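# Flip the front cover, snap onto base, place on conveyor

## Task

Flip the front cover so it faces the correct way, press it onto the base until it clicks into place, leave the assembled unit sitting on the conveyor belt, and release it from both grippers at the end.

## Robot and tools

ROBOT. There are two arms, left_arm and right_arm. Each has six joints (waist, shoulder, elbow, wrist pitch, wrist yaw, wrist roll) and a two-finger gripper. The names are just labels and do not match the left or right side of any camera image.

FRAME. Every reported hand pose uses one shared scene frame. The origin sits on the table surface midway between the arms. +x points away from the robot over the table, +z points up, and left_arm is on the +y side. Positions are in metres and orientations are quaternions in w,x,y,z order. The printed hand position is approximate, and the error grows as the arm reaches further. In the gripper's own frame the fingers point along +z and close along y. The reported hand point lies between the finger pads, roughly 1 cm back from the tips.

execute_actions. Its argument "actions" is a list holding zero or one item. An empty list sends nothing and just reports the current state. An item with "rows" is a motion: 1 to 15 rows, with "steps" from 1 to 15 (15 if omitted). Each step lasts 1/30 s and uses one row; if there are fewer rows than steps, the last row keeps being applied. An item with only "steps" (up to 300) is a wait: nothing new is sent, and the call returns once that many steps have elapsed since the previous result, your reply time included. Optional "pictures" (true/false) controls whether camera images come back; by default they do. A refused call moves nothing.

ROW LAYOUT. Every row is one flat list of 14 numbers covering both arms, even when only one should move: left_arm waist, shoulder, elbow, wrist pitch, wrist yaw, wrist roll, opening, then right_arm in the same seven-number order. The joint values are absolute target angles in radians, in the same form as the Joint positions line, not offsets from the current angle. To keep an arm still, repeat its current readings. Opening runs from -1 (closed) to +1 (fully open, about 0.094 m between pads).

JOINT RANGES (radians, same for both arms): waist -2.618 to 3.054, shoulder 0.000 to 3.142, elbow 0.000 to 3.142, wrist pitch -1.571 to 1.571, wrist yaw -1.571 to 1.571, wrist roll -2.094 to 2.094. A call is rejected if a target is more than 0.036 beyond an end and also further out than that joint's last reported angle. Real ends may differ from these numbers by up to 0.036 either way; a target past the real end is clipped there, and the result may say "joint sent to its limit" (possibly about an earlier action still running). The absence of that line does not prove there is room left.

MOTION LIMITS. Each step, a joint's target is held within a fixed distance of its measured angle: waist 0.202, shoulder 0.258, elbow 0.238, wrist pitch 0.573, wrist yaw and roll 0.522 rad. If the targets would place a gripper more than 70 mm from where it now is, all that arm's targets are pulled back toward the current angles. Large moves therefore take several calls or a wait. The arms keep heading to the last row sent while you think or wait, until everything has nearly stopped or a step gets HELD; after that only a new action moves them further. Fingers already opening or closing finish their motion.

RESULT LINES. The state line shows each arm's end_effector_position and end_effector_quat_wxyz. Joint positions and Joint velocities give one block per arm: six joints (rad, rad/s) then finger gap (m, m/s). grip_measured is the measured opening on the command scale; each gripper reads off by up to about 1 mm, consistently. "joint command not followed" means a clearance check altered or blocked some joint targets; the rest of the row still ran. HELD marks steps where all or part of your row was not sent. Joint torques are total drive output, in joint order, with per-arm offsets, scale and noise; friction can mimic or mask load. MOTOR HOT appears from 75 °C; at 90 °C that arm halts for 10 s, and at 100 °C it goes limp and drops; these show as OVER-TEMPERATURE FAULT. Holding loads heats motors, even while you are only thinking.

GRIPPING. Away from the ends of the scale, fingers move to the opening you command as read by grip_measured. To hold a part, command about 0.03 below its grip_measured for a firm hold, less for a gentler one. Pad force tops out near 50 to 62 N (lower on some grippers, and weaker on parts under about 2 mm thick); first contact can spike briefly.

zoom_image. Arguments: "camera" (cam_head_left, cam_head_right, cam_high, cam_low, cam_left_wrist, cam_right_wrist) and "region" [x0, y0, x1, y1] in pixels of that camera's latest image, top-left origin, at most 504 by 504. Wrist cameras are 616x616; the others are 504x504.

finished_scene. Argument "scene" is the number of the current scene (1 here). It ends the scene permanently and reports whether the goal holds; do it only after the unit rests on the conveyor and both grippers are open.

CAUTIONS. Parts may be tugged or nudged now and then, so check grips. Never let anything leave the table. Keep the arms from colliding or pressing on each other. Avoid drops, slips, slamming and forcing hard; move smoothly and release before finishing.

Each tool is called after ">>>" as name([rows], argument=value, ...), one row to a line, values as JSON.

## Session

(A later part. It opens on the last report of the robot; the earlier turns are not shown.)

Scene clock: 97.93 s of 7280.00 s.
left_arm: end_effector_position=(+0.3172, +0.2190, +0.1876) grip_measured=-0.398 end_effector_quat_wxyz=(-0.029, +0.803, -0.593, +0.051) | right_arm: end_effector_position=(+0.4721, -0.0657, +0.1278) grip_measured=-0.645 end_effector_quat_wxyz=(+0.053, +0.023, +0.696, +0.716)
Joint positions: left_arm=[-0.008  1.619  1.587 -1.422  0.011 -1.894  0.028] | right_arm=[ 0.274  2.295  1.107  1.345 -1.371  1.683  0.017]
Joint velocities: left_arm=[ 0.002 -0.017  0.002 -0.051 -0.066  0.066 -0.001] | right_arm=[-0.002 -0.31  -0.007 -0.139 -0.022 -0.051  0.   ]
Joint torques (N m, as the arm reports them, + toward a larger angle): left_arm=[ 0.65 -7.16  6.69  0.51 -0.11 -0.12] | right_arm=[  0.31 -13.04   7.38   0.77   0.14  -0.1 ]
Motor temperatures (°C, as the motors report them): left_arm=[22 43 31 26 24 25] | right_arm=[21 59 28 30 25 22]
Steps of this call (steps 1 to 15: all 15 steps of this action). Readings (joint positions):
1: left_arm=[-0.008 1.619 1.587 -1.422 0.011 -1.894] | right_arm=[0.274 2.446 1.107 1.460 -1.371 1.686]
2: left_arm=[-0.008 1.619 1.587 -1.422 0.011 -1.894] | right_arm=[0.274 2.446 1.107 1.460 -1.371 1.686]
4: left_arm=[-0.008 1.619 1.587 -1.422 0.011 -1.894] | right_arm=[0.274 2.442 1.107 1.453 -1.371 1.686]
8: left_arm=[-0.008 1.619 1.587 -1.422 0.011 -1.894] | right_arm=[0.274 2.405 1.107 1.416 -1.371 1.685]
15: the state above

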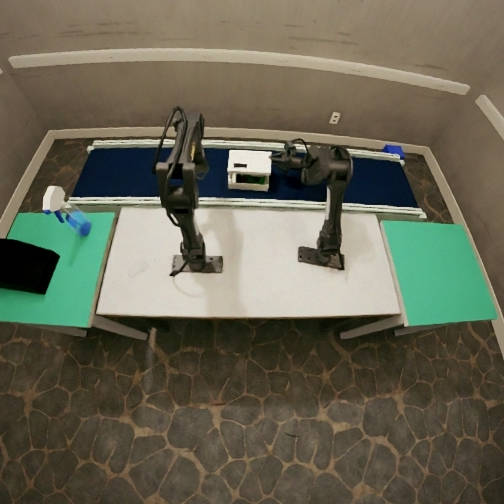

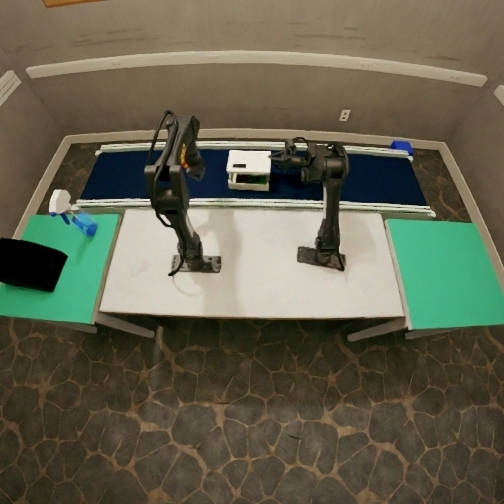

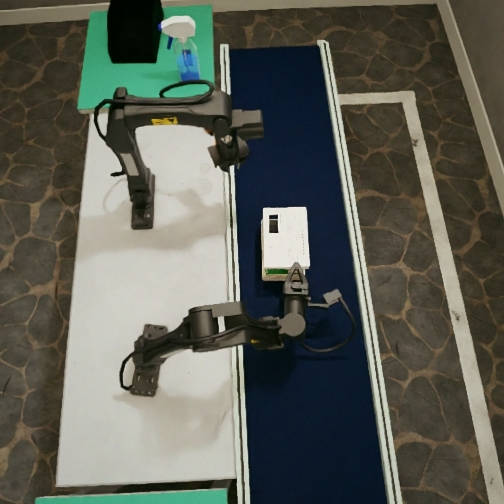

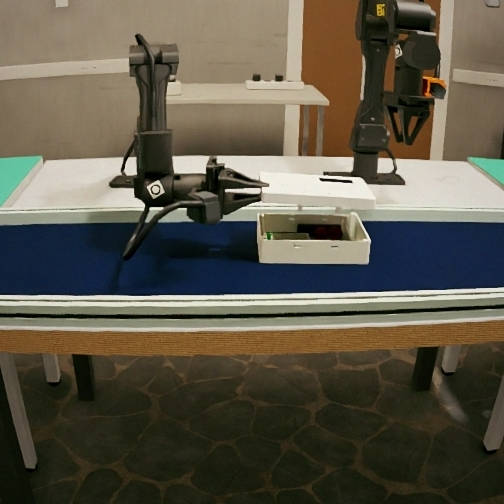

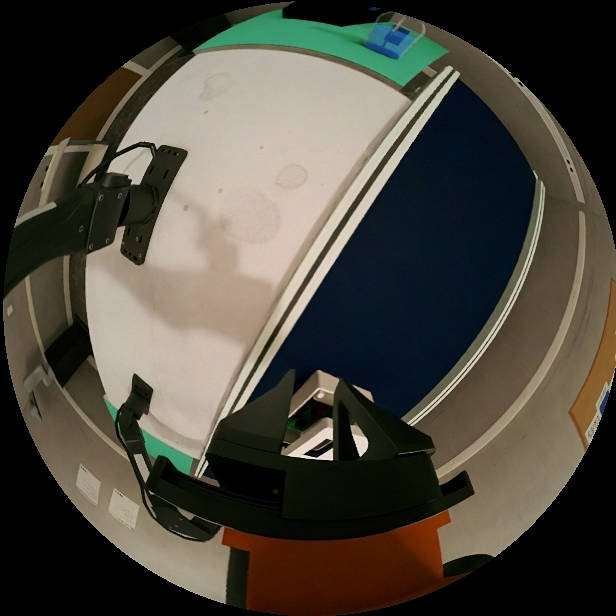

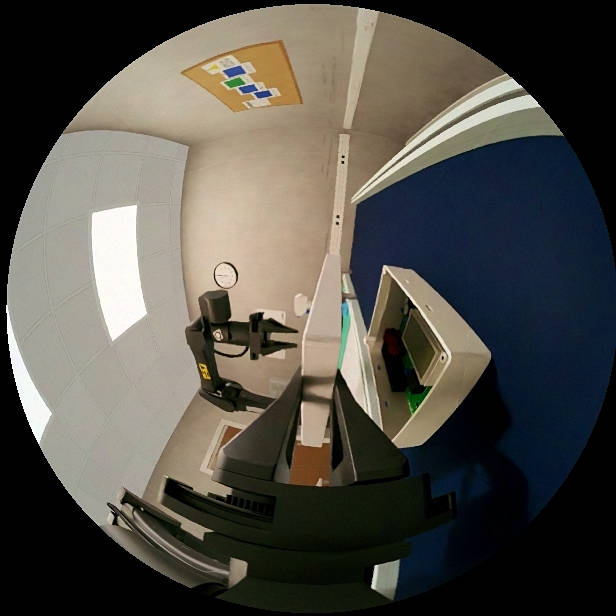

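>>> execute_actions(actions=[])

Scene clock: 114.30 s of 7280.00 s.
left_arm: end_effector_position=(+0.3172, +0.2190, +0.1876) grip_measured=-0.398 end_effector_quat_wxyz=(-0.029, +0.803, -0.593, +0.051) | right_arm: end_effector_position=(+0.4725, -0.0656, +0.1293) grip_measured=-0.645 end_effector_quat_wxyz=(+0.044, +0.031, +0.697, +0.715)
Joint positions: left_arm=[-0.008  1.619  1.587 -1.422  0.011 -1.894  0.028] | right_arm=[ 0.274  2.282  1.107  1.307 -1.371  1.682  0.017]
Joint velocities: left_arm=[-0.007 -0.007 -0.007 -0.022 -0.051 -0.051  0.   ] | right_arm=[ 0.017 -0.012 -0.012  0.051 -0.051 -0.066  0.   ]
Joint torques (N m, as the arm reports them, + toward a larger angle): left_arm=[ 0.63 -7.17  6.68  0.51 -0.11 -0.12] | right_arm=[  0.24 -13.54   7.48   0.99   0.16  -0.1 ]
Motor temperatures (°C, as the motors report them): left_arm=[22 43 31 26 24 25] | right_arm=[21 61 28 31 25 22]
Steps of this call (steps 1 to 30: the robot went on to your last target; steps 31 to 90: nothing new was sent; then 13.37 s passed at rest). Readings (joint positions):
1: left_arm=[-0.008 1.619 1.587 -1.422 0.011 -1.894] | right_arm=[0.274 2.287 1.107 1.342 -1.371 1.683]
2: left_arm=[-0.008 1.619 1.587 -1.422 0.011 -1.894] | right_arm=[0.274 2.283 1.107 1.341 -1.371 1.683]
4: left_arm=[-0.008 1.619 1.587 -1.422 0.011 -1.894] | right_arm=[0.274 2.282 1.107 1.333 -1.371 1.682]
8: left_arm=[-0.008 1.619 1.587 -1.422 0.011 -1.894] | right_arm=[0.274 2.282 1.107 1.316 -1.371 1.682]
90: the state above
All arms were judged still, so your last target was given up. Only a new action makes them travel on or press farther. Fingers that are still opening or closing keep moving.

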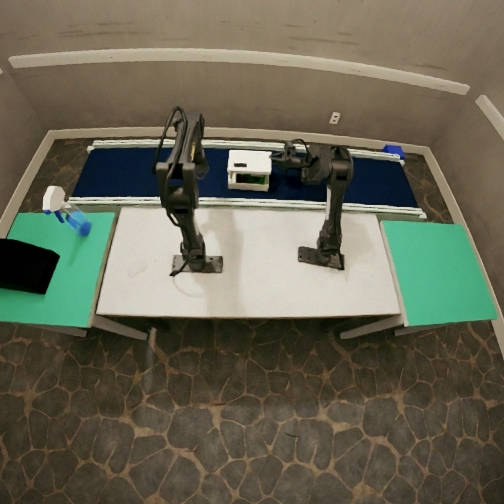

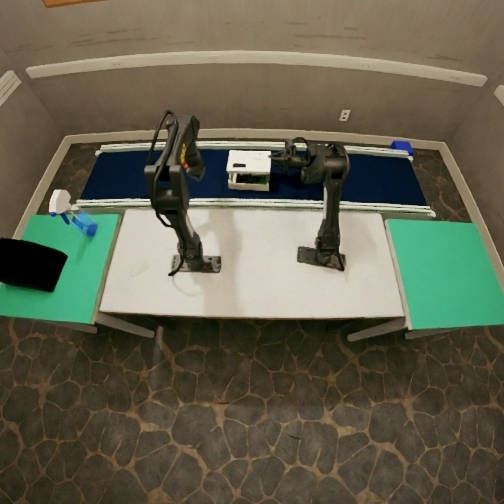

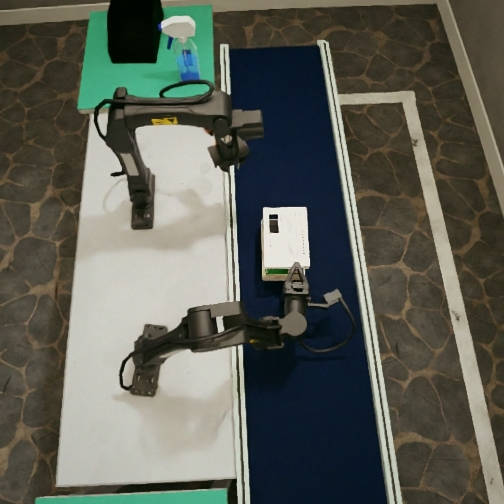

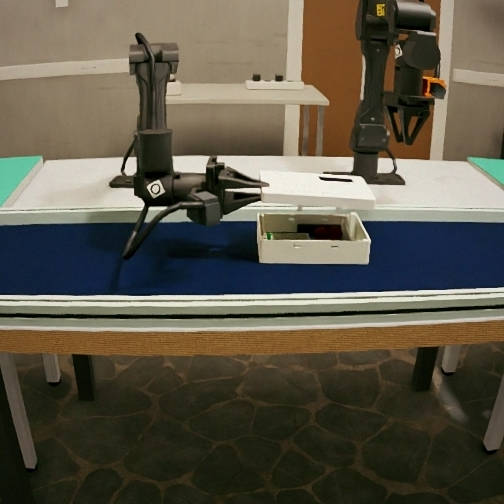

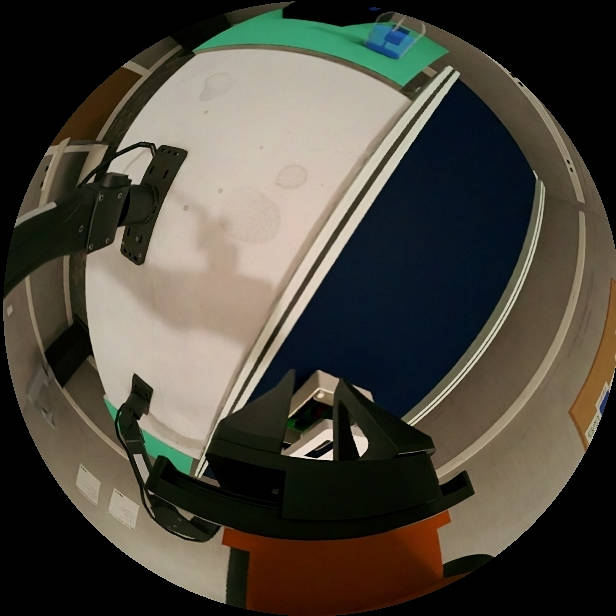

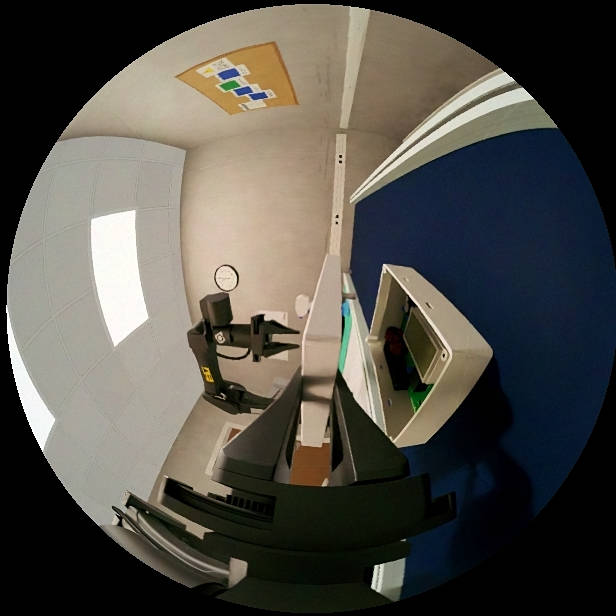

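>>> execute_actions([
  {"rows":[[0,1.6,1.6,-1.45,0,-1.9,-0.4,0.26,2.26,1.12,1.295,-1.36,1.67,-0.68],[0,1.6,1.6,-1.45,0,-1.9,-0.4,0.24,2.25,1.12,1.285,-1.36,1.67,-0.68],[0,1.6,1.6,-1.45,0,-1.9,-0.4,0.22,2.24,1.12,1.275,-1.36,1.67,-0.68],[0,1.6,1.6,-1.45,0,-1.9,-0.4,0.195,2.23,1.12,1.265,-1.36,1.67,-0.68],[0,1.6,1.6,-1.45,0,-1.9,-0.4,0.17,2.22,1.12,1.255,-1.36,1.67,-0.68],[0,1.6,1.6,-1.45,0,-1.9,-0.4,0.145,2.21,1.12,1.245,-1.36,1.67,-0.68],[0,1.6,1.6,-1.45,0,-1.9,-0.4,0.12,2.2,1.12,1.235,-1.36,1.67,-0.68],[0,1.6,1.6,-1.45,0,-1.9,-0.4,0.095,2.19,1.12,1.225,-1.36,1.67,-0.68],[0,1.6,1.6,-1.45,0,-1.9,-0.4,0.07,2.18,1.12,1.215,-1.36,1.67,-0.68],[0,1.6,1.6,-1.45,0,-1.9,-0.4,0.045,2.17,1.12,1.205,-1.36,1.67,-0.68],[0,1.6,1.6,-1.45,0,-1.9,-0.4,0.02,2.16,1.12,1.195,-1.36,1.67,-0.68],[0,1.6,1.6,-1.45,0,-1.9,-0.4,-0.005,2.15,1.12,1.185,-1.36,1.67,-0.68],[0,1.6,1.6,-1.45,0,-1.9,-0.4,-0.03,2.14,1.12,1.175,-1.36,1.67,-0.68],[0,1.6,1.6,-1.45,0,-1.9,-0.4,-0.055,2.13,1.12,1.165,-1.36,1.67,-0.68],[0,1.6,1.6,-1.45,0,-1.9,-0.4,-0.08,2.12,1.12,1.155,-1.36,1.67,-0.68]]},
], pictures=false)

>>> execute_actions([
  {"rows":[[0,1.6,1.6,-1.45,0,-1.9,-0.4,-0.11,2.1,1.1,1.155,-1.36,1.67,-0.68],[0,1.6,1.6,-1.45,0,-1.9,-0.4,-0.14,2.08,1.08,1.155,-1.36,1.67,-0.68],[0,1.6,1.6,-1.45,0,-1.9,-0.4,-0.17,2.06,1.06,1.155,-1.36,1.67,-0.68],[0,1.6,1.6,-1.45,0,-1.9,-0.4,-0.2,2.04,1.04,1.155,-1.36,1.67,-0.68],[0,1.6,1.6,-1.45,0,-1.9,-0.4,-0.23,2.02,1.02,1.155,-1.36,1.67,-0.68],[0,1.6,1.6,-1.45,0,-1.9,-0.4,-0.26,2.0,1.0,1.155,-1.36,1.67,-0.68],[0,1.6,1.6,-1.45,0,-1.9,-0.4,-0.29,1.98,0.98,1.155,-1.36,1.67,-0.68],[0,1.6,1.6,-1.45,0,-1.9,-0.4,-0.32,1.96,0.96,1.155,-1.36,1.67,-0.68],[0,1.6,1.6,-1.45,0,-1.9,-0.4,-0.35,1.94,0.94,1.155,-1.36,1.67,-0.68],[0,1.6,1.6,-1.45,0,-1.9,-0.4,-0.38,1.92,0.92,1.155,-1.36,1.67,-0.68],[0,1.6,1.6,-1.45,0,-1.9,-0.4,-0.41,1.9,0.9,1.155,-1.36,1.67,-0.68],[0,1.6,1.6,-1.45,0,-1.9,-0.4,-0.44,1.88,0.88,1.155,-1.36,1.67,-0.68],[0,1.6,1.6,-1.45,0,-1.9,-0.4,-0.47,1.86,0.86,1.155,-1.36,1.67,-0.68],[0,1.6,1.6,-1.45,0,-1.9,-0.4,-0.5,1.84,0.84,1.155,-1.36,1.67,-0.68],[0,1.6,1.6,-1.45,0,-1.9,-0.4,-0.53,1.82,0.82,1.155,-1.36,1.67,-0.68]]},
], pictures=false)

>>> execute_actions([
  {"rows":[[-0.1,1.7,1.68,-1.45,0,-1.95,-0.4,-0.56,1.8,0.8,1.155,-1.36,1.67,-0.68],[-0.1,1.7,1.68,-1.45,0,-1.95,-0.4,-0.59,1.78,0.78,1.155,-1.36,1.67,-0.68],[-0.15,1.75,1.72,-1.45,0,-1.95,-0.4,-0.62,1.76,0.76,1.155,-1.36,1.67,-0.68],[-0.2,1.8,1.76,-1.45,0,-1.95,-0.4,-0.65,1.74,0.74,1.155,-1.36,1.67,-0.68],[-0.25,1.85,1.8,-1.45,0,-1.95,-0.4,-0.68,1.72,0.72,1.155,-1.36,1.67,-0.68],[-0.3,1.9,1.84,-1.45,0,-1.98,-0.4,-0.7,1.7,0.7,1.155,-1.36,1.67,-0.68],[-0.35,1.95,1.88,-1.42,0,-1.98,-0.4,-0.7,1.7,0.7,1.155,-1.36,1.67,-0.68],[-0.4,2.0,1.92,-1.4,0,-1.98,-0.4,-0.7,1.7,0.7,1.155,-1.36,1.67,-0.68],[-0.45,2.05,1.96,-1.4,0,-1.98,-0.4,-0.7,1.7,0.7,1.155,-1.36,1.67,-0.68],[-0.49,2.1,2.0,-1.4,0,-1.98,-0.4,-0.7,1.7,0.7,1.155,-1.36,1.67,-0.68],[-0.49,2.14,2.02,-1.4,0,-1.98,-0.4,-0.7,1.7,0.7,1.155,-1.36,1.67,-0.68]]},
], pictures=false)

>>> execute_actions([
  {"steps":30},
])

Scene clock: 147.33 s of 7280.00 s.
left_arm: end_effector_position=(+0.3172, +0.2190, +0.1876) grip_measured=-0.398 end_effector_quat_wxyz=(-0.029, +0.803, -0.593, +0.051) | right_arm: end_effector_position=(+0.5164, -0.2066, +0.1689) grip_measured=-0.645 end_effector_quat_wxyz=(+0.159, +0.136, +0.684, +0.699)
Joint positions: left_arm=[-0.008  1.619  1.587 -1.422  0.011 -1.894  0.028] | right_arm=[-0.037  2.163  1.107  1.197 -1.368  1.682  0.017]
Joint velocities: left_arm=[-0.017 -0.007  0.012  0.007  0.037 -0.11  -0.   ] | right_arm=[-0.686 -0.276  0.002 -0.271  0.007 -0.022  0.   ]
Joint torques (N m, as the arm reports them, + toward a larger angle): left_arm=[ 0.64 -7.18  6.68  0.51 -0.11 -0.12] | right_arm=[ -0.28 -14.3    8.18   0.98   0.13  -0.1 ]
Motor temperatures (°C, as the motors report them): left_arm=[22 43 31 26 24 25] | right_arm=[21 62 29 31 25 22]
Steps of this call (steps 1 to 90: nothing new was sent; then 29.53 s passed at rest; steps 91 to 105: all 15 steps of this action). Readings (joint positions):
91: left_arm=[-0.008 1.619 1.587 -1.422 0.011 -1.894] | right_arm=[0.274 2.282 1.107 1.306 -1.371 1.682]
92: left_arm=[-0.008 1.619 1.587 -1.422 0.011 -1.894] | right_arm=[0.272 2.282 1.107 1.303 -1.371 1.682]
94: left_arm=[-0.008 1.619 1.587 -1.422 0.011 -1.894] | right_arm=[0.256 2.277 1.107 1.289 -1.371 1.682]
98: left_arm=[-0.008 1.619 1.587 -1.422 0.011 -1.894] | right_arm=[0.164 2.242 1.107 1.254 -1.371 1.682]
105: the state above

Scene clock: 147.83 s of 7280.00 s.
left_arm: end_effector_position=(+0.3172, +0.2190, +0.1876) grip_measured=-0.398 end_effector_quat_wxyz=(-0.029, +0.803, -0.593, +0.051) | right_arm: end_effector_position=(+0.4566, -0.3787, +0.2089) grip_measured=-0.645 end_effector_quat_wxyz=(+0.309, +0.282, +0.637, +0.647)
Joint positions: left_arm=[-0.008  1.619  1.587 -1.422  0.011 -1.894  0.028] | right_arm=[-0.475  1.88   0.865  1.158 -1.364  1.682  0.017]
Joint velocities: left_arm=[ 0.002  0.002 -0.007 -0.037 -0.022  0.022  0.001] | right_arm=[-0.828 -0.564 -0.603 -0.007 -0.051 -0.022 -0.001]
Joint torques (N m, as the arm reports them, + toward a larger angle): left_arm=[ 0.62 -7.16  6.68  0.52 -0.11 -0.12] | right_arm=[ -0.43 -11.89   6.07   1.01   0.11  -0.11]
Motor temperatures (°C, as the motors report them): left_arm=[22 43 31 26 24 25] | right_arm=[21 62 29 31 25 22]
Steps of this call (steps 1 to 15: all 15 steps of this action). Readings (joint positions):
1: left_arm=[-0.008 1.619 1.587 -1.422 0.011 -1.894] | right_arm=[-0.061 2.152 1.107 1.188 -1.368 1.682]
2: left_arm=[-0.008 1.619 1.587 -1.422 0.011 -1.894] | right_arm=[-0.085 2.140 1.104 1.180 -1.367 1.682]
4: left_arm=[-0.008 1.619 1.587 -1.422 0.011 -1.894] | right_arm=[-0.138 2.104 1.082 1.169 -1.366 1.682]
8: left_arm=[-0.008 1.619 1.587 -1.422 0.011 -1.894] | right_arm=[-0.262 2.019 1.007 1.163 -1.365 1.682]
15: the state above

Scene clock: 148.33 s of 7280.00 s.
left_arm: end_effector_position=(+0.3718, +0.0102, +0.1039) grip_measured=-0.398 end_effector_quat_wxyz=(-0.003, -0.655, +0.755, -0.007) | right_arm: end_effector_position=(+0.3986, -0.4391, +0.2195) grip_measured=-0.645 end_effector_quat_wxyz=(+0.382, +0.352, +0.601, +0.608)
Joint positions: left_arm=[-0.521  2.167  1.987 -1.379  0.011 -1.967  0.028] | right_arm=[-0.704  1.722  0.712  1.156 -1.364  1.682  0.017]
Joint velocities: left_arm=[-0.217  0.354  0.012  0.066  0.081 -0.022  0.001] | right_arm=[-0.002 -0.017 -0.002 -0.007 -0.007 -0.022 -0.001]
Joint torques (N m, as the arm reports them, + toward a larger angle): left_arm=[  3.74 -13.95   8.16   0.35  -0.2   -0.08] | right_arm=[ 0.35 -9.89  5.97  0.98  0.11 -0.1 ]
Motor temperatures (°C, as the motors report them): left_arm=[22 43 31 26 24 25] | right_arm=[21 62 29 31 25 22]
Steps of this call (steps 1 to 15: all 15 steps of this action). Readings (joint positions):
1: left_arm=[-0.016 1.629 1.600 -1.433 0.006 -1.902] | right_arm=[-0.505 1.860 0.845 1.157 -1.364 1.682]
2: left_arm=[-0.034 1.647 1.625 -1.442 0.003 -1.911] | right_arm=[-0.534 1.840 0.825 1.157 -1.364 1.682]
4: left_arm=[-0.096 1.704 1.687 -1.447 -0.001 -1.923] | right_arm=[-0.594 1.800 0.785 1.157 -1.364 1.682]
8: left_arm=[-0.283 1.890 1.841 -1.434 -0.003 -1.948] | right_arm=[-0.695 1.730 0.717 1.156 -1.364 1.682]
15: the state above

Scene clock: 149.33 s of 7280.00 s.
left_arm: end_effector_position=(+0.3808, +0.0196, +0.1101) grip_measured=-0.398 end_effector_quat_wxyz=(+0.000, -0.669, +0.743, -0.017) | right_arm: end_effector_position=(+0.3986, -0.4391, +0.2194) grip_measured=-0.645 end_effector_quat_wxyz=(+0.382, +0.352, +0.601, +0.608)
Joint positions: left_arm=[-0.492  2.16   2.    -1.379  0.011 -1.974  0.028] | right_arm=[-0.704  1.722  0.712  1.155 -1.364  1.682  0.017]
Joint velocities: left_arm=[-0.002 -0.002 -0.002  0.022  0.022 -0.081 -0.   ] | right_arm=[-0.012 -0.002  0.002  0.022  0.022 -0.095  0.001]
Joint torques (N m, as the arm reports them, + toward a larger angle): left_arm=[  0.31 -11.27   7.3    0.4   -0.11  -0.12] | right_arm=[ 0.32 -9.94  5.93  1.    0.11 -0.1 ]
Motor temperatures (°C, as the motors report them): left_arm=[22 44 31 26 24 25] | right_arm=[21 62 29 31 25 22]
Steps of this call (steps 1 to 30: the robot went on to your last target). Readings (joint positions):
1: left_arm=[-0.525 2.175 1.987 -1.379 0.012 -1.968] | right_arm=[-0.704 1.722 0.712 1.155 -1.364 1.682]
2: left_arm=[-0.523 2.176 1.987 -1.379 0.012 -1.969] | right_arm=[-0.704 1.722 0.712 1.155 -1.364 1.682]
4: left_arm=[-0.512 2.171 1.991 -1.379 0.012 -1.971] | right_arm=[-0.704 1.722 0.712 1.155 -1.364 1.682]
8: left_arm=[-0.493 2.161 1.999 -1.379 0.011 -1.972] | right_arm=[-0.704 1.722 0.712 1.155 -1.364 1.682]
30: the state above
All arms were judged still, so your last target was given up. Only a new action makes them travel on or press farther. Fingers that are still opening or closing keep moving.

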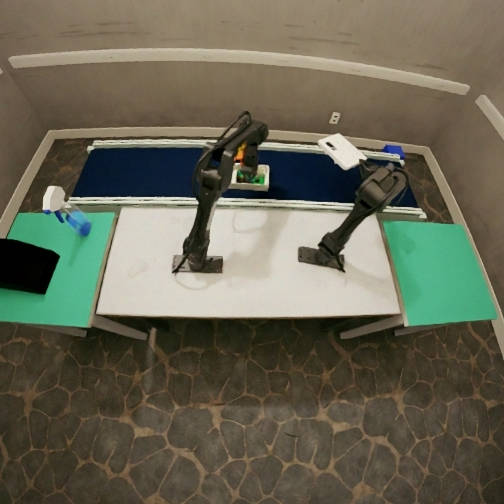

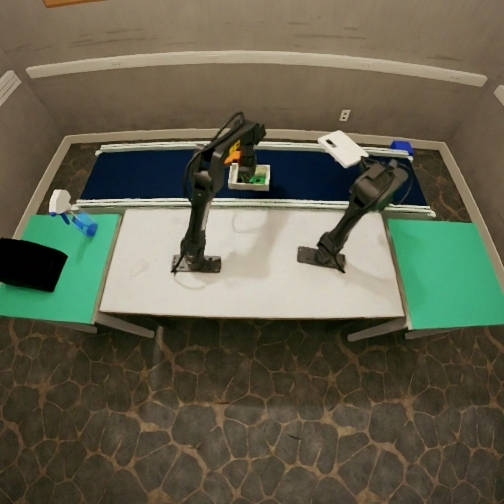

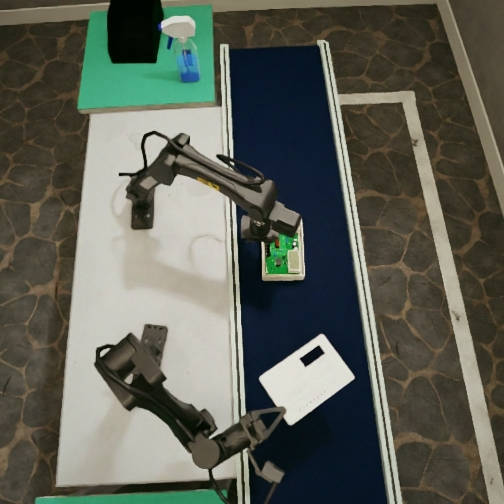

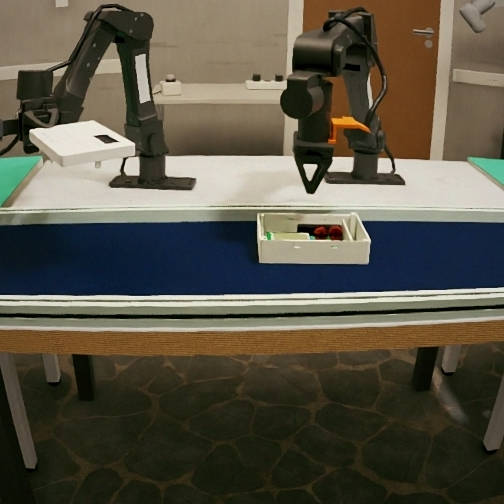

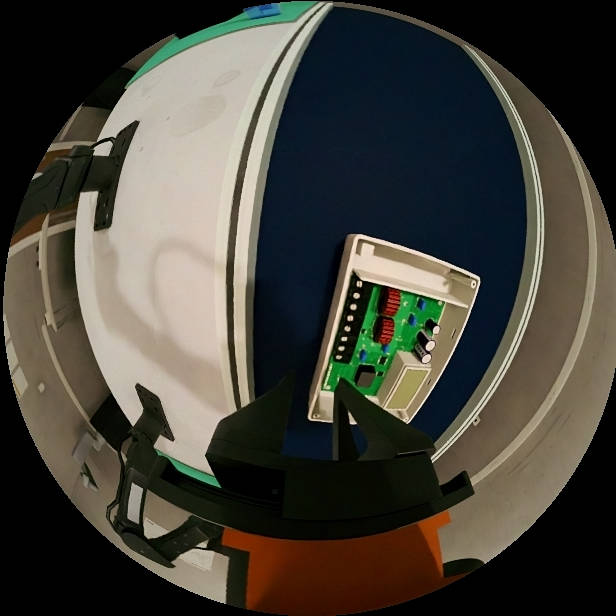

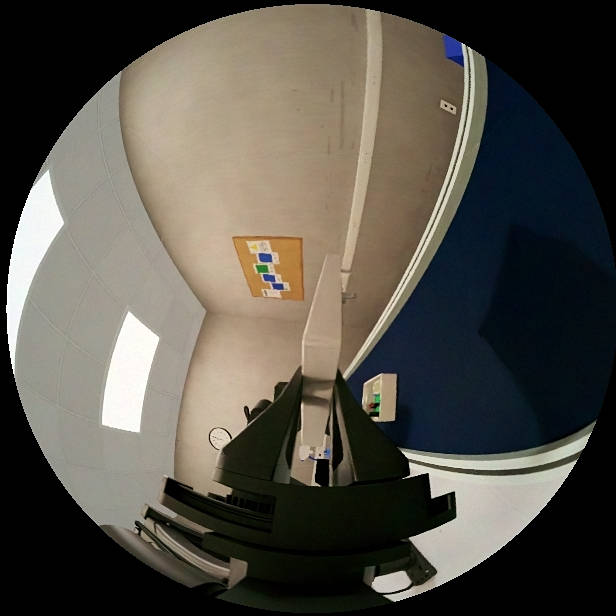

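>>> execute_actions([
  {"rows":[[-0.485,2.16,1.98,-1.35,0,-2.02,-0.4,-0.7,1.7,0.7,1.155,-1.36,1.67,-0.68],[-0.48,2.17,1.97,-1.32,0,-2.05,-0.4,-0.7,1.7,0.7,1.155,-1.36,1.67,-0.68],[-0.48,2.18,1.955,-1.29,0,-2.08,-0.4,-0.7,1.7,0.7,1.155,-1.36,1.67,-0.68],[-0.48,2.19,1.94,-1.27,0,-2.08,-0.4,-0.7,1.7,0.7,1.155,-1.36,1.67,-0.68]]},
], pictures=false)

>>> execute_actions([
  {"steps":15},
])

Scene clock: 160.37 s of 7280.00 s.
left_arm: end_effector_position=(+0.3884, +0.0153, +0.0814) grip_measured=-0.398 end_effector_quat_wxyz=(+0.001, +0.703, -0.711, +0.017) | right_arm: end_effector_position=(+0.3986, -0.4391, +0.2194) grip_measured=-0.645 end_effector_quat_wxyz=(+0.382, +0.352, +0.601, +0.608)
Joint positions: left_arm=[-0.492  2.196  1.943 -1.286  0.011 -2.069  0.028] | right_arm=[-0.704  1.722  0.712  1.155 -1.364  1.682  0.017]
Joint velocities: left_arm=[ 0.002  0.002  0.007  0.037 -0.007 -0.066  0.001] | right_arm=[ 0.002 -0.002  0.007 -0.081 -0.037 -0.081 -0.   ]
Joint torques (N m, as the arm reports them, + toward a larger angle): left_arm=[  0.94 -10.66   5.29   0.77  -0.11  -0.15] | right_arm=[ 0.32 -9.96  5.93  1.    0.1  -0.1 ]
Motor temperatures (°C, as the motors report them): left_arm=[22 47 32 26 24 25] | right_arm=[21 59 28 31 25 22]
Steps of this call (steps 1 to 90: nothing new was sent; then 7.53 s passed at rest; steps 91 to 105: all 15 steps of this action). Readings (joint positions):
91: left_arm=[-0.492 2.160 1.998 -1.377 0.011 -1.979] | right_arm=[-0.704 1.722 0.712 1.155 -1.364 1.682]
92: left_arm=[-0.492 2.160 1.994 -1.371 0.011 -1.991] | right_arm=[-0.704 1.722 0.712 1.155 -1.364 1.682]
94: left_arm=[-0.492 2.161 1.976 -1.344 0.011 -2.019] | right_arm=[-0.704 1.722 0.712 1.155 -1.364 1.682]
98: left_arm=[-0.492 2.184 1.950 -1.307 0.011 -2.052] | right_arm=[-0.704 1.722 0.712 1.155 -1.364 1.682]
105: the state above

Scene clock: 160.87 s of 7280.00 s.
left_arm: end_effector_position=(+0.3894, +0.0148, +0.0814) grip_measured=-0.398 end_effector_quat_wxyz=(-0.000, +0.705, -0.709, +0.019) | right_arm: end_effector_position=(+0.3986, -0.4391, +0.2194) grip_measured=-0.645 end_effector_quat_wxyz=(+0.382, +0.352, +0.601, +0.608)
Joint positions: left_arm=[-0.492  2.196  1.943 -1.281  0.011 -2.074  0.028] | right_arm=[-0.704  1.722  0.712  1.155 -1.364  1.682  0.017]
Joint velocities: left_arm=[-0.002  0.002  0.007  0.022  0.022  0.081 -0.001] | right_arm=[ 0.002  0.002 -0.002 -0.022 -0.095  0.037 -0.001]
Joint torques (N m, as the arm reports them, + toward a larger angle): left_arm=[  0.93 -10.69   5.39   0.72  -0.11  -0.11] | right_arm=[ 0.31 -9.96  5.92  1.    0.1  -0.1 ]
Motor temperatures (°C, as the motors report them): left_arm=[22 47 31 26 24 25] | right_arm=[21 59 28 31 25 22]
Steps of this call (steps 1 to 15: the robot went on to your last target). Readings (joint positions):
1: left_arm=[-0.492 2.196 1.943 -1.285 0.011 -2.070] | right_arm=[-0.704 1.722 0.712 1.155 -1.364 1.682]
2: left_arm=[-0.492 2.196 1.943 -1.284 0.011 -2.071] | right_arm=[-0.704 1.722 0.712 1.155 -1.364 1.682]
4: left_arm=[-0.492 2.196 1.943 -1.283 0.011 -2.072] | right_arm=[-0.704 1.722 0.712 1.155 -1.364 1.682]
8: left_arm=[-0.492 2.196 1.943 -1.282 0.011 -2.073] | right_arm=[-0.704 1.722 0.712 1.155 -1.364 1.682]
15: the state above
All arms were judged still, so your last target was given up. Only a new action makes them travel on or press farther. Fingers that are still opening or closing keep moving.

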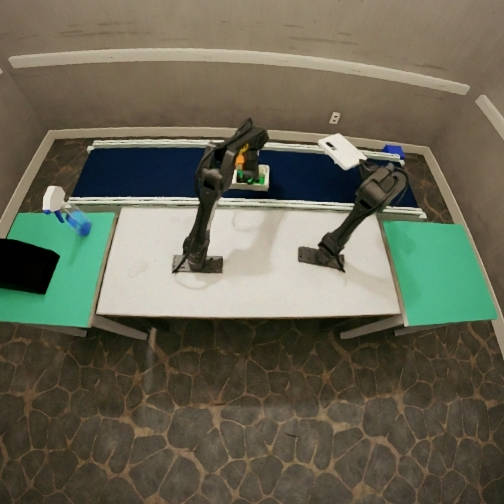

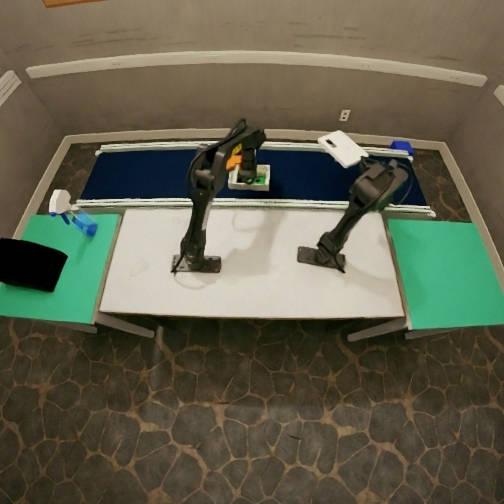

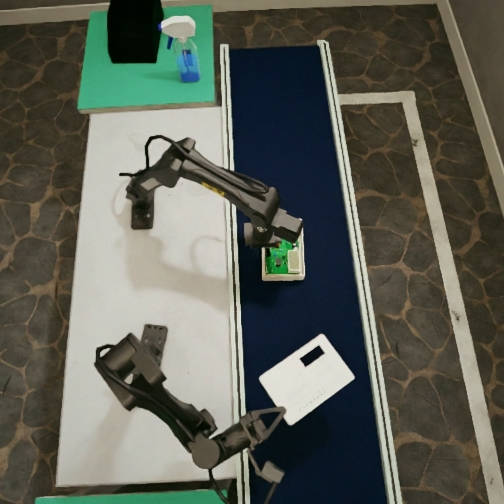

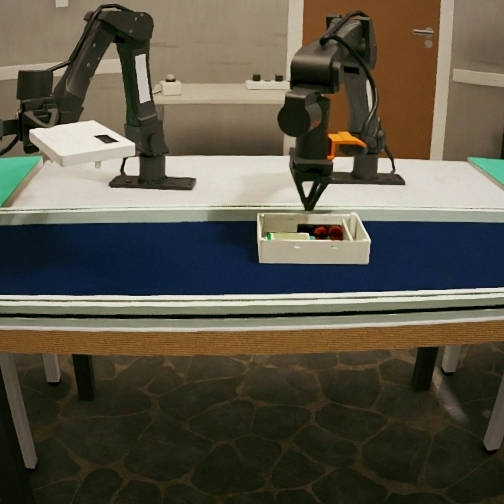

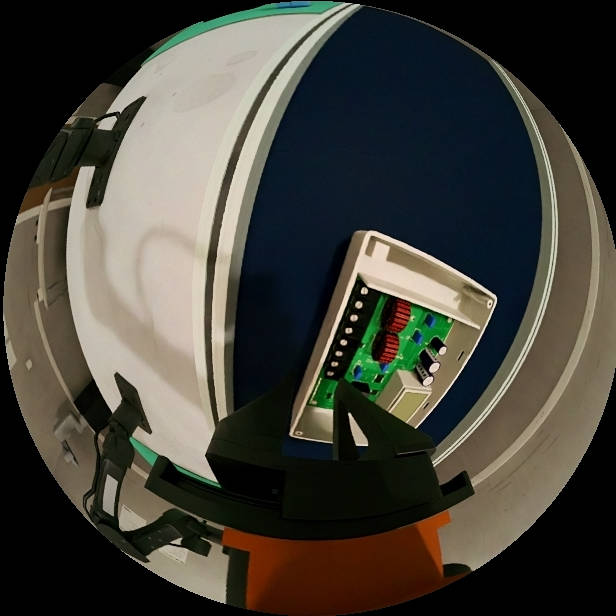

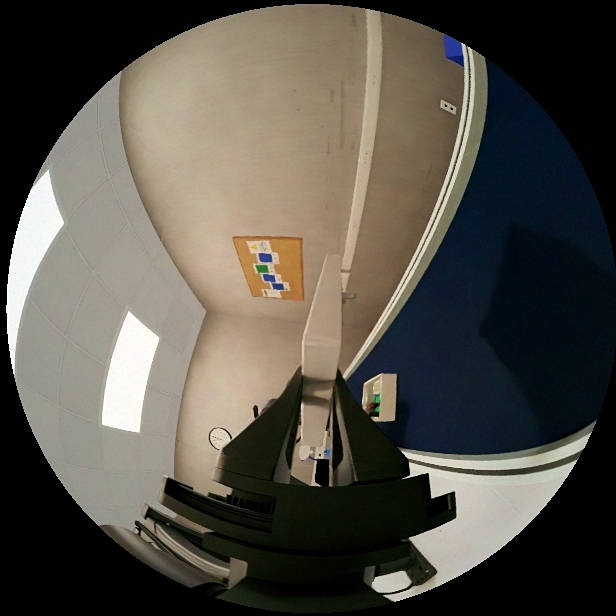

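>>> execute_actions([
  {"rows":[[-0.47,2.205,1.93,-1.26,0,-1.84,-0.6,-0.7,1.7,0.7,1.155,-1.36,1.67,-0.68]]},
], pictures=false)

>>> execute_actions([
  {"steps":15},
])

>>> zoom_image(camera="cam_left_wrist", region=[220,200,460,460])

>>> zoom_image(camera="cam_low", region=[240,130,390,280])

Scene clock: 165.70 s of 7280.00 s.
left_arm: end_effector_position=(+0.3945, +0.0194, +0.0815) grip_measured=-0.598 end_effector_quat_wxyz=(+0.004, -0.629, +0.777, -0.023) | right_arm: end_effector_position=(+0.3986, -0.4391, +0.2194) grip_measured=-0.645 end_effector_quat_wxyz=(+0.382, +0.352, +0.601, +0.608)
Joint positions: left_arm=[-0.477  2.196  1.943 -1.272  0.011 -1.855  0.019] | right_arm=[-0.704  1.722  0.712  1.155 -1.364  1.682  0.017]
Joint velocities: left_arm=[ 0.002  0.007  0.012 -0.007  0.022  0.007 -0.   ] | right_arm=[ 0.012 -0.022 -0.007 -0.037 -0.007  0.007 -0.001]
Joint torques (N m, as the arm reports them, + toward a larger angle): left_arm=[ 0.35 -9.51  4.61  0.78 -0.09  0.04] | right_arm=[ 0.32 -9.96  5.93  1.    0.1  -0.1 ]
Motor temperatures (°C, as the motors report them): left_arm=[22 48 31 26 24 25] | right_arm=[21 58 28 31 25 22]
Steps of this call (steps 1 to 90: nothing new was sent; then 1.33 s passed at rest; steps 91 to 105: all 15 steps of this action). Readings (joint positions):
91: left_arm=[-0.491 2.196 1.943 -1.281 0.011 -2.041] | right_arm=[-0.704 1.722 0.712 1.155 -1.364 1.682]
92: left_arm=[-0.490 2.196 1.943 -1.279 0.011 -2.001] | right_arm=[-0.704 1.722 0.712 1.155 -1.364 1.682]
94: left_arm=[-0.485 2.196 1.943 -1.276 0.011 -1.945] | right_arm=[-0.704 1.722 0.712 1.155 -1.364 1.682]
98: left_arm=[-0.477 2.196 1.943 -1.273 0.011 -1.886] | right_arm=[-0.704 1.722 0.712 1.155 -1.364 1.682]
105: the state above

Scene clock: 166.20 s of 7280.00 s.
left_arm: end_effector_position=(+0.3945, +0.0194, +0.0815) grip_measured=-0.598 end_effector_quat_wxyz=(+0.004, -0.626, +0.779, -0.023) | right_arm: end_effector_position=(+0.3986, -0.4391, +0.2194) grip_measured=-0.645 end_effector_quat_wxyz=(+0.382, +0.352, +0.601, +0.608)
Joint positions: left_arm=[-0.477  2.196  1.943 -1.272  0.011 -1.847  0.019] | right_arm=[-0.704  1.722  0.712  1.155 -1.364  1.682  0.017]
Joint velocities: left_arm=[-0.002 -0.007  0.002 -0.066  0.022  0.022 -0.   ] | right_arm=[-0.017  0.007 -0.002 -0.007 -0.051 -0.066  0.001]
Joint torques (N m, as the arm reports them, + toward a larger angle): left_arm=[ 0.47 -9.52  4.62  0.78 -0.1   0.07] | right_arm=[ 0.31 -9.95  5.91  1.    0.1  -0.1 ]
Motor temperatures (°C, as the motors report them): left_arm=[22 48 31 26 24 25] | right_arm=[21 58 28 31 25 22]
Steps of this call (steps 1 to 15: the robot went on to your last target). Readings (joint positions):
1: left_arm=[-0.477 2.196 1.943 -1.272 0.011 -1.853] | right_arm=[-0.704 1.722 0.712 1.155 -1.364 1.682]
2: left_arm=[-0.477 2.196 1.943 -1.272 0.011 -1.851] | right_arm=[-0.704 1.722 0.712 1.155 -1.364 1.682]
4: left_arm=[-0.477 2.196 1.943 -1.272 0.011 -1.850] | right_arm=[-0.704 1.722 0.712 1.155 -1.364 1.682]
8: left_arm=[-0.477 2.196 1.943 -1.272 0.011 -1.848] | right_arm=[-0.704 1.722 0.712 1.155 -1.364 1.682]
15: the state above
All arms were judged still, so your last target was given up. Only a new action makes them travel on or press farther. Fingers that are still opening or closing keep moving.

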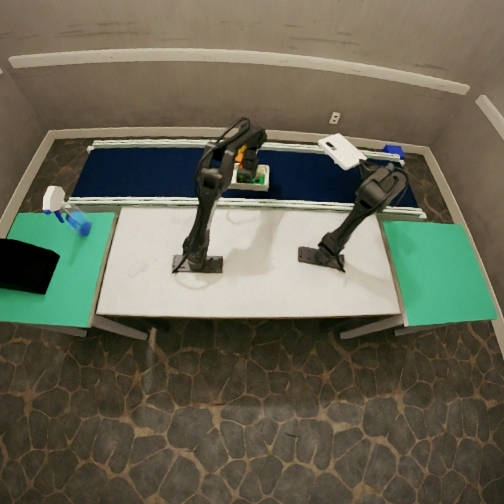

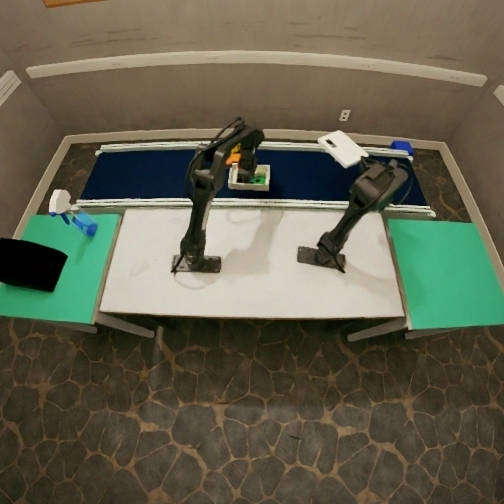

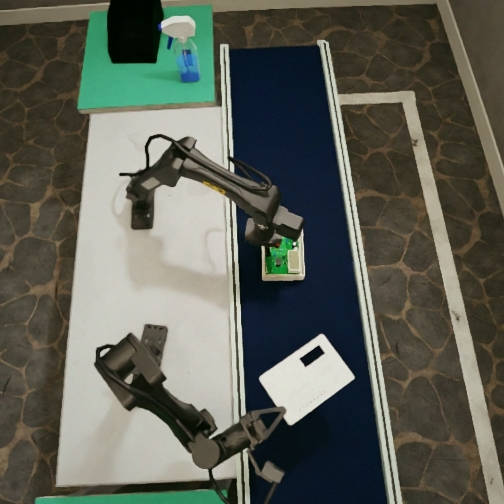

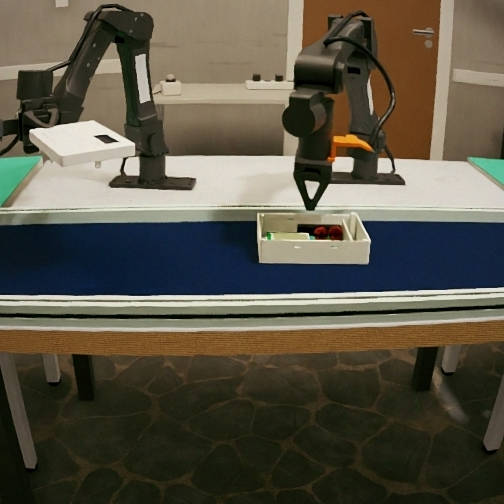

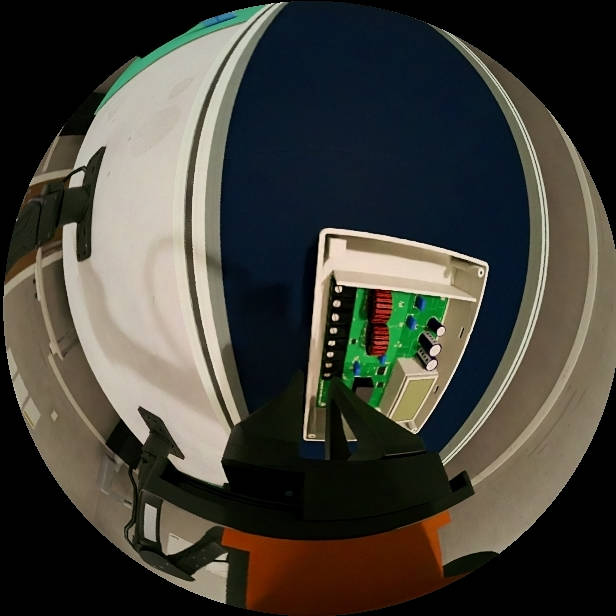

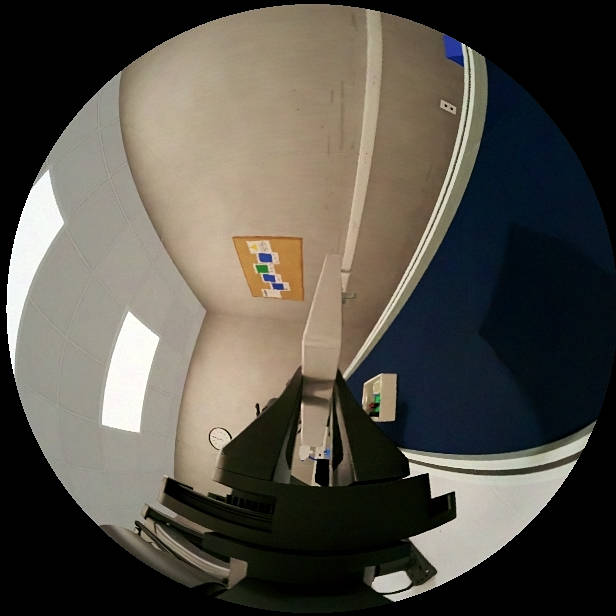

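Region (220, 200, 460, 460) of cam_left_wrist's 616x616 image, scaled by 1.938, with more detail than that image has; it fills the left 465 columns of this view, and the rest is white.

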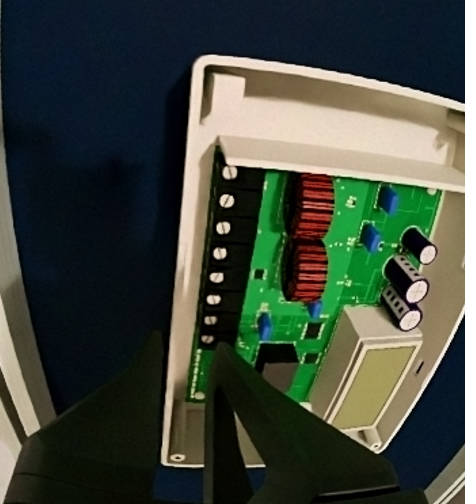

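Region (240, 130, 390, 280) of cam_low's 504x504 image, scaled by 3.360, with more detail than that image has.

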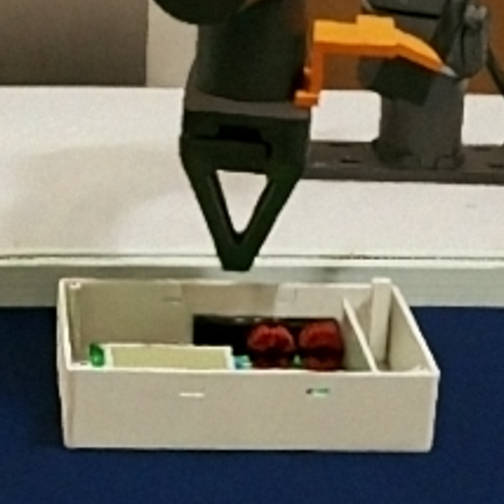

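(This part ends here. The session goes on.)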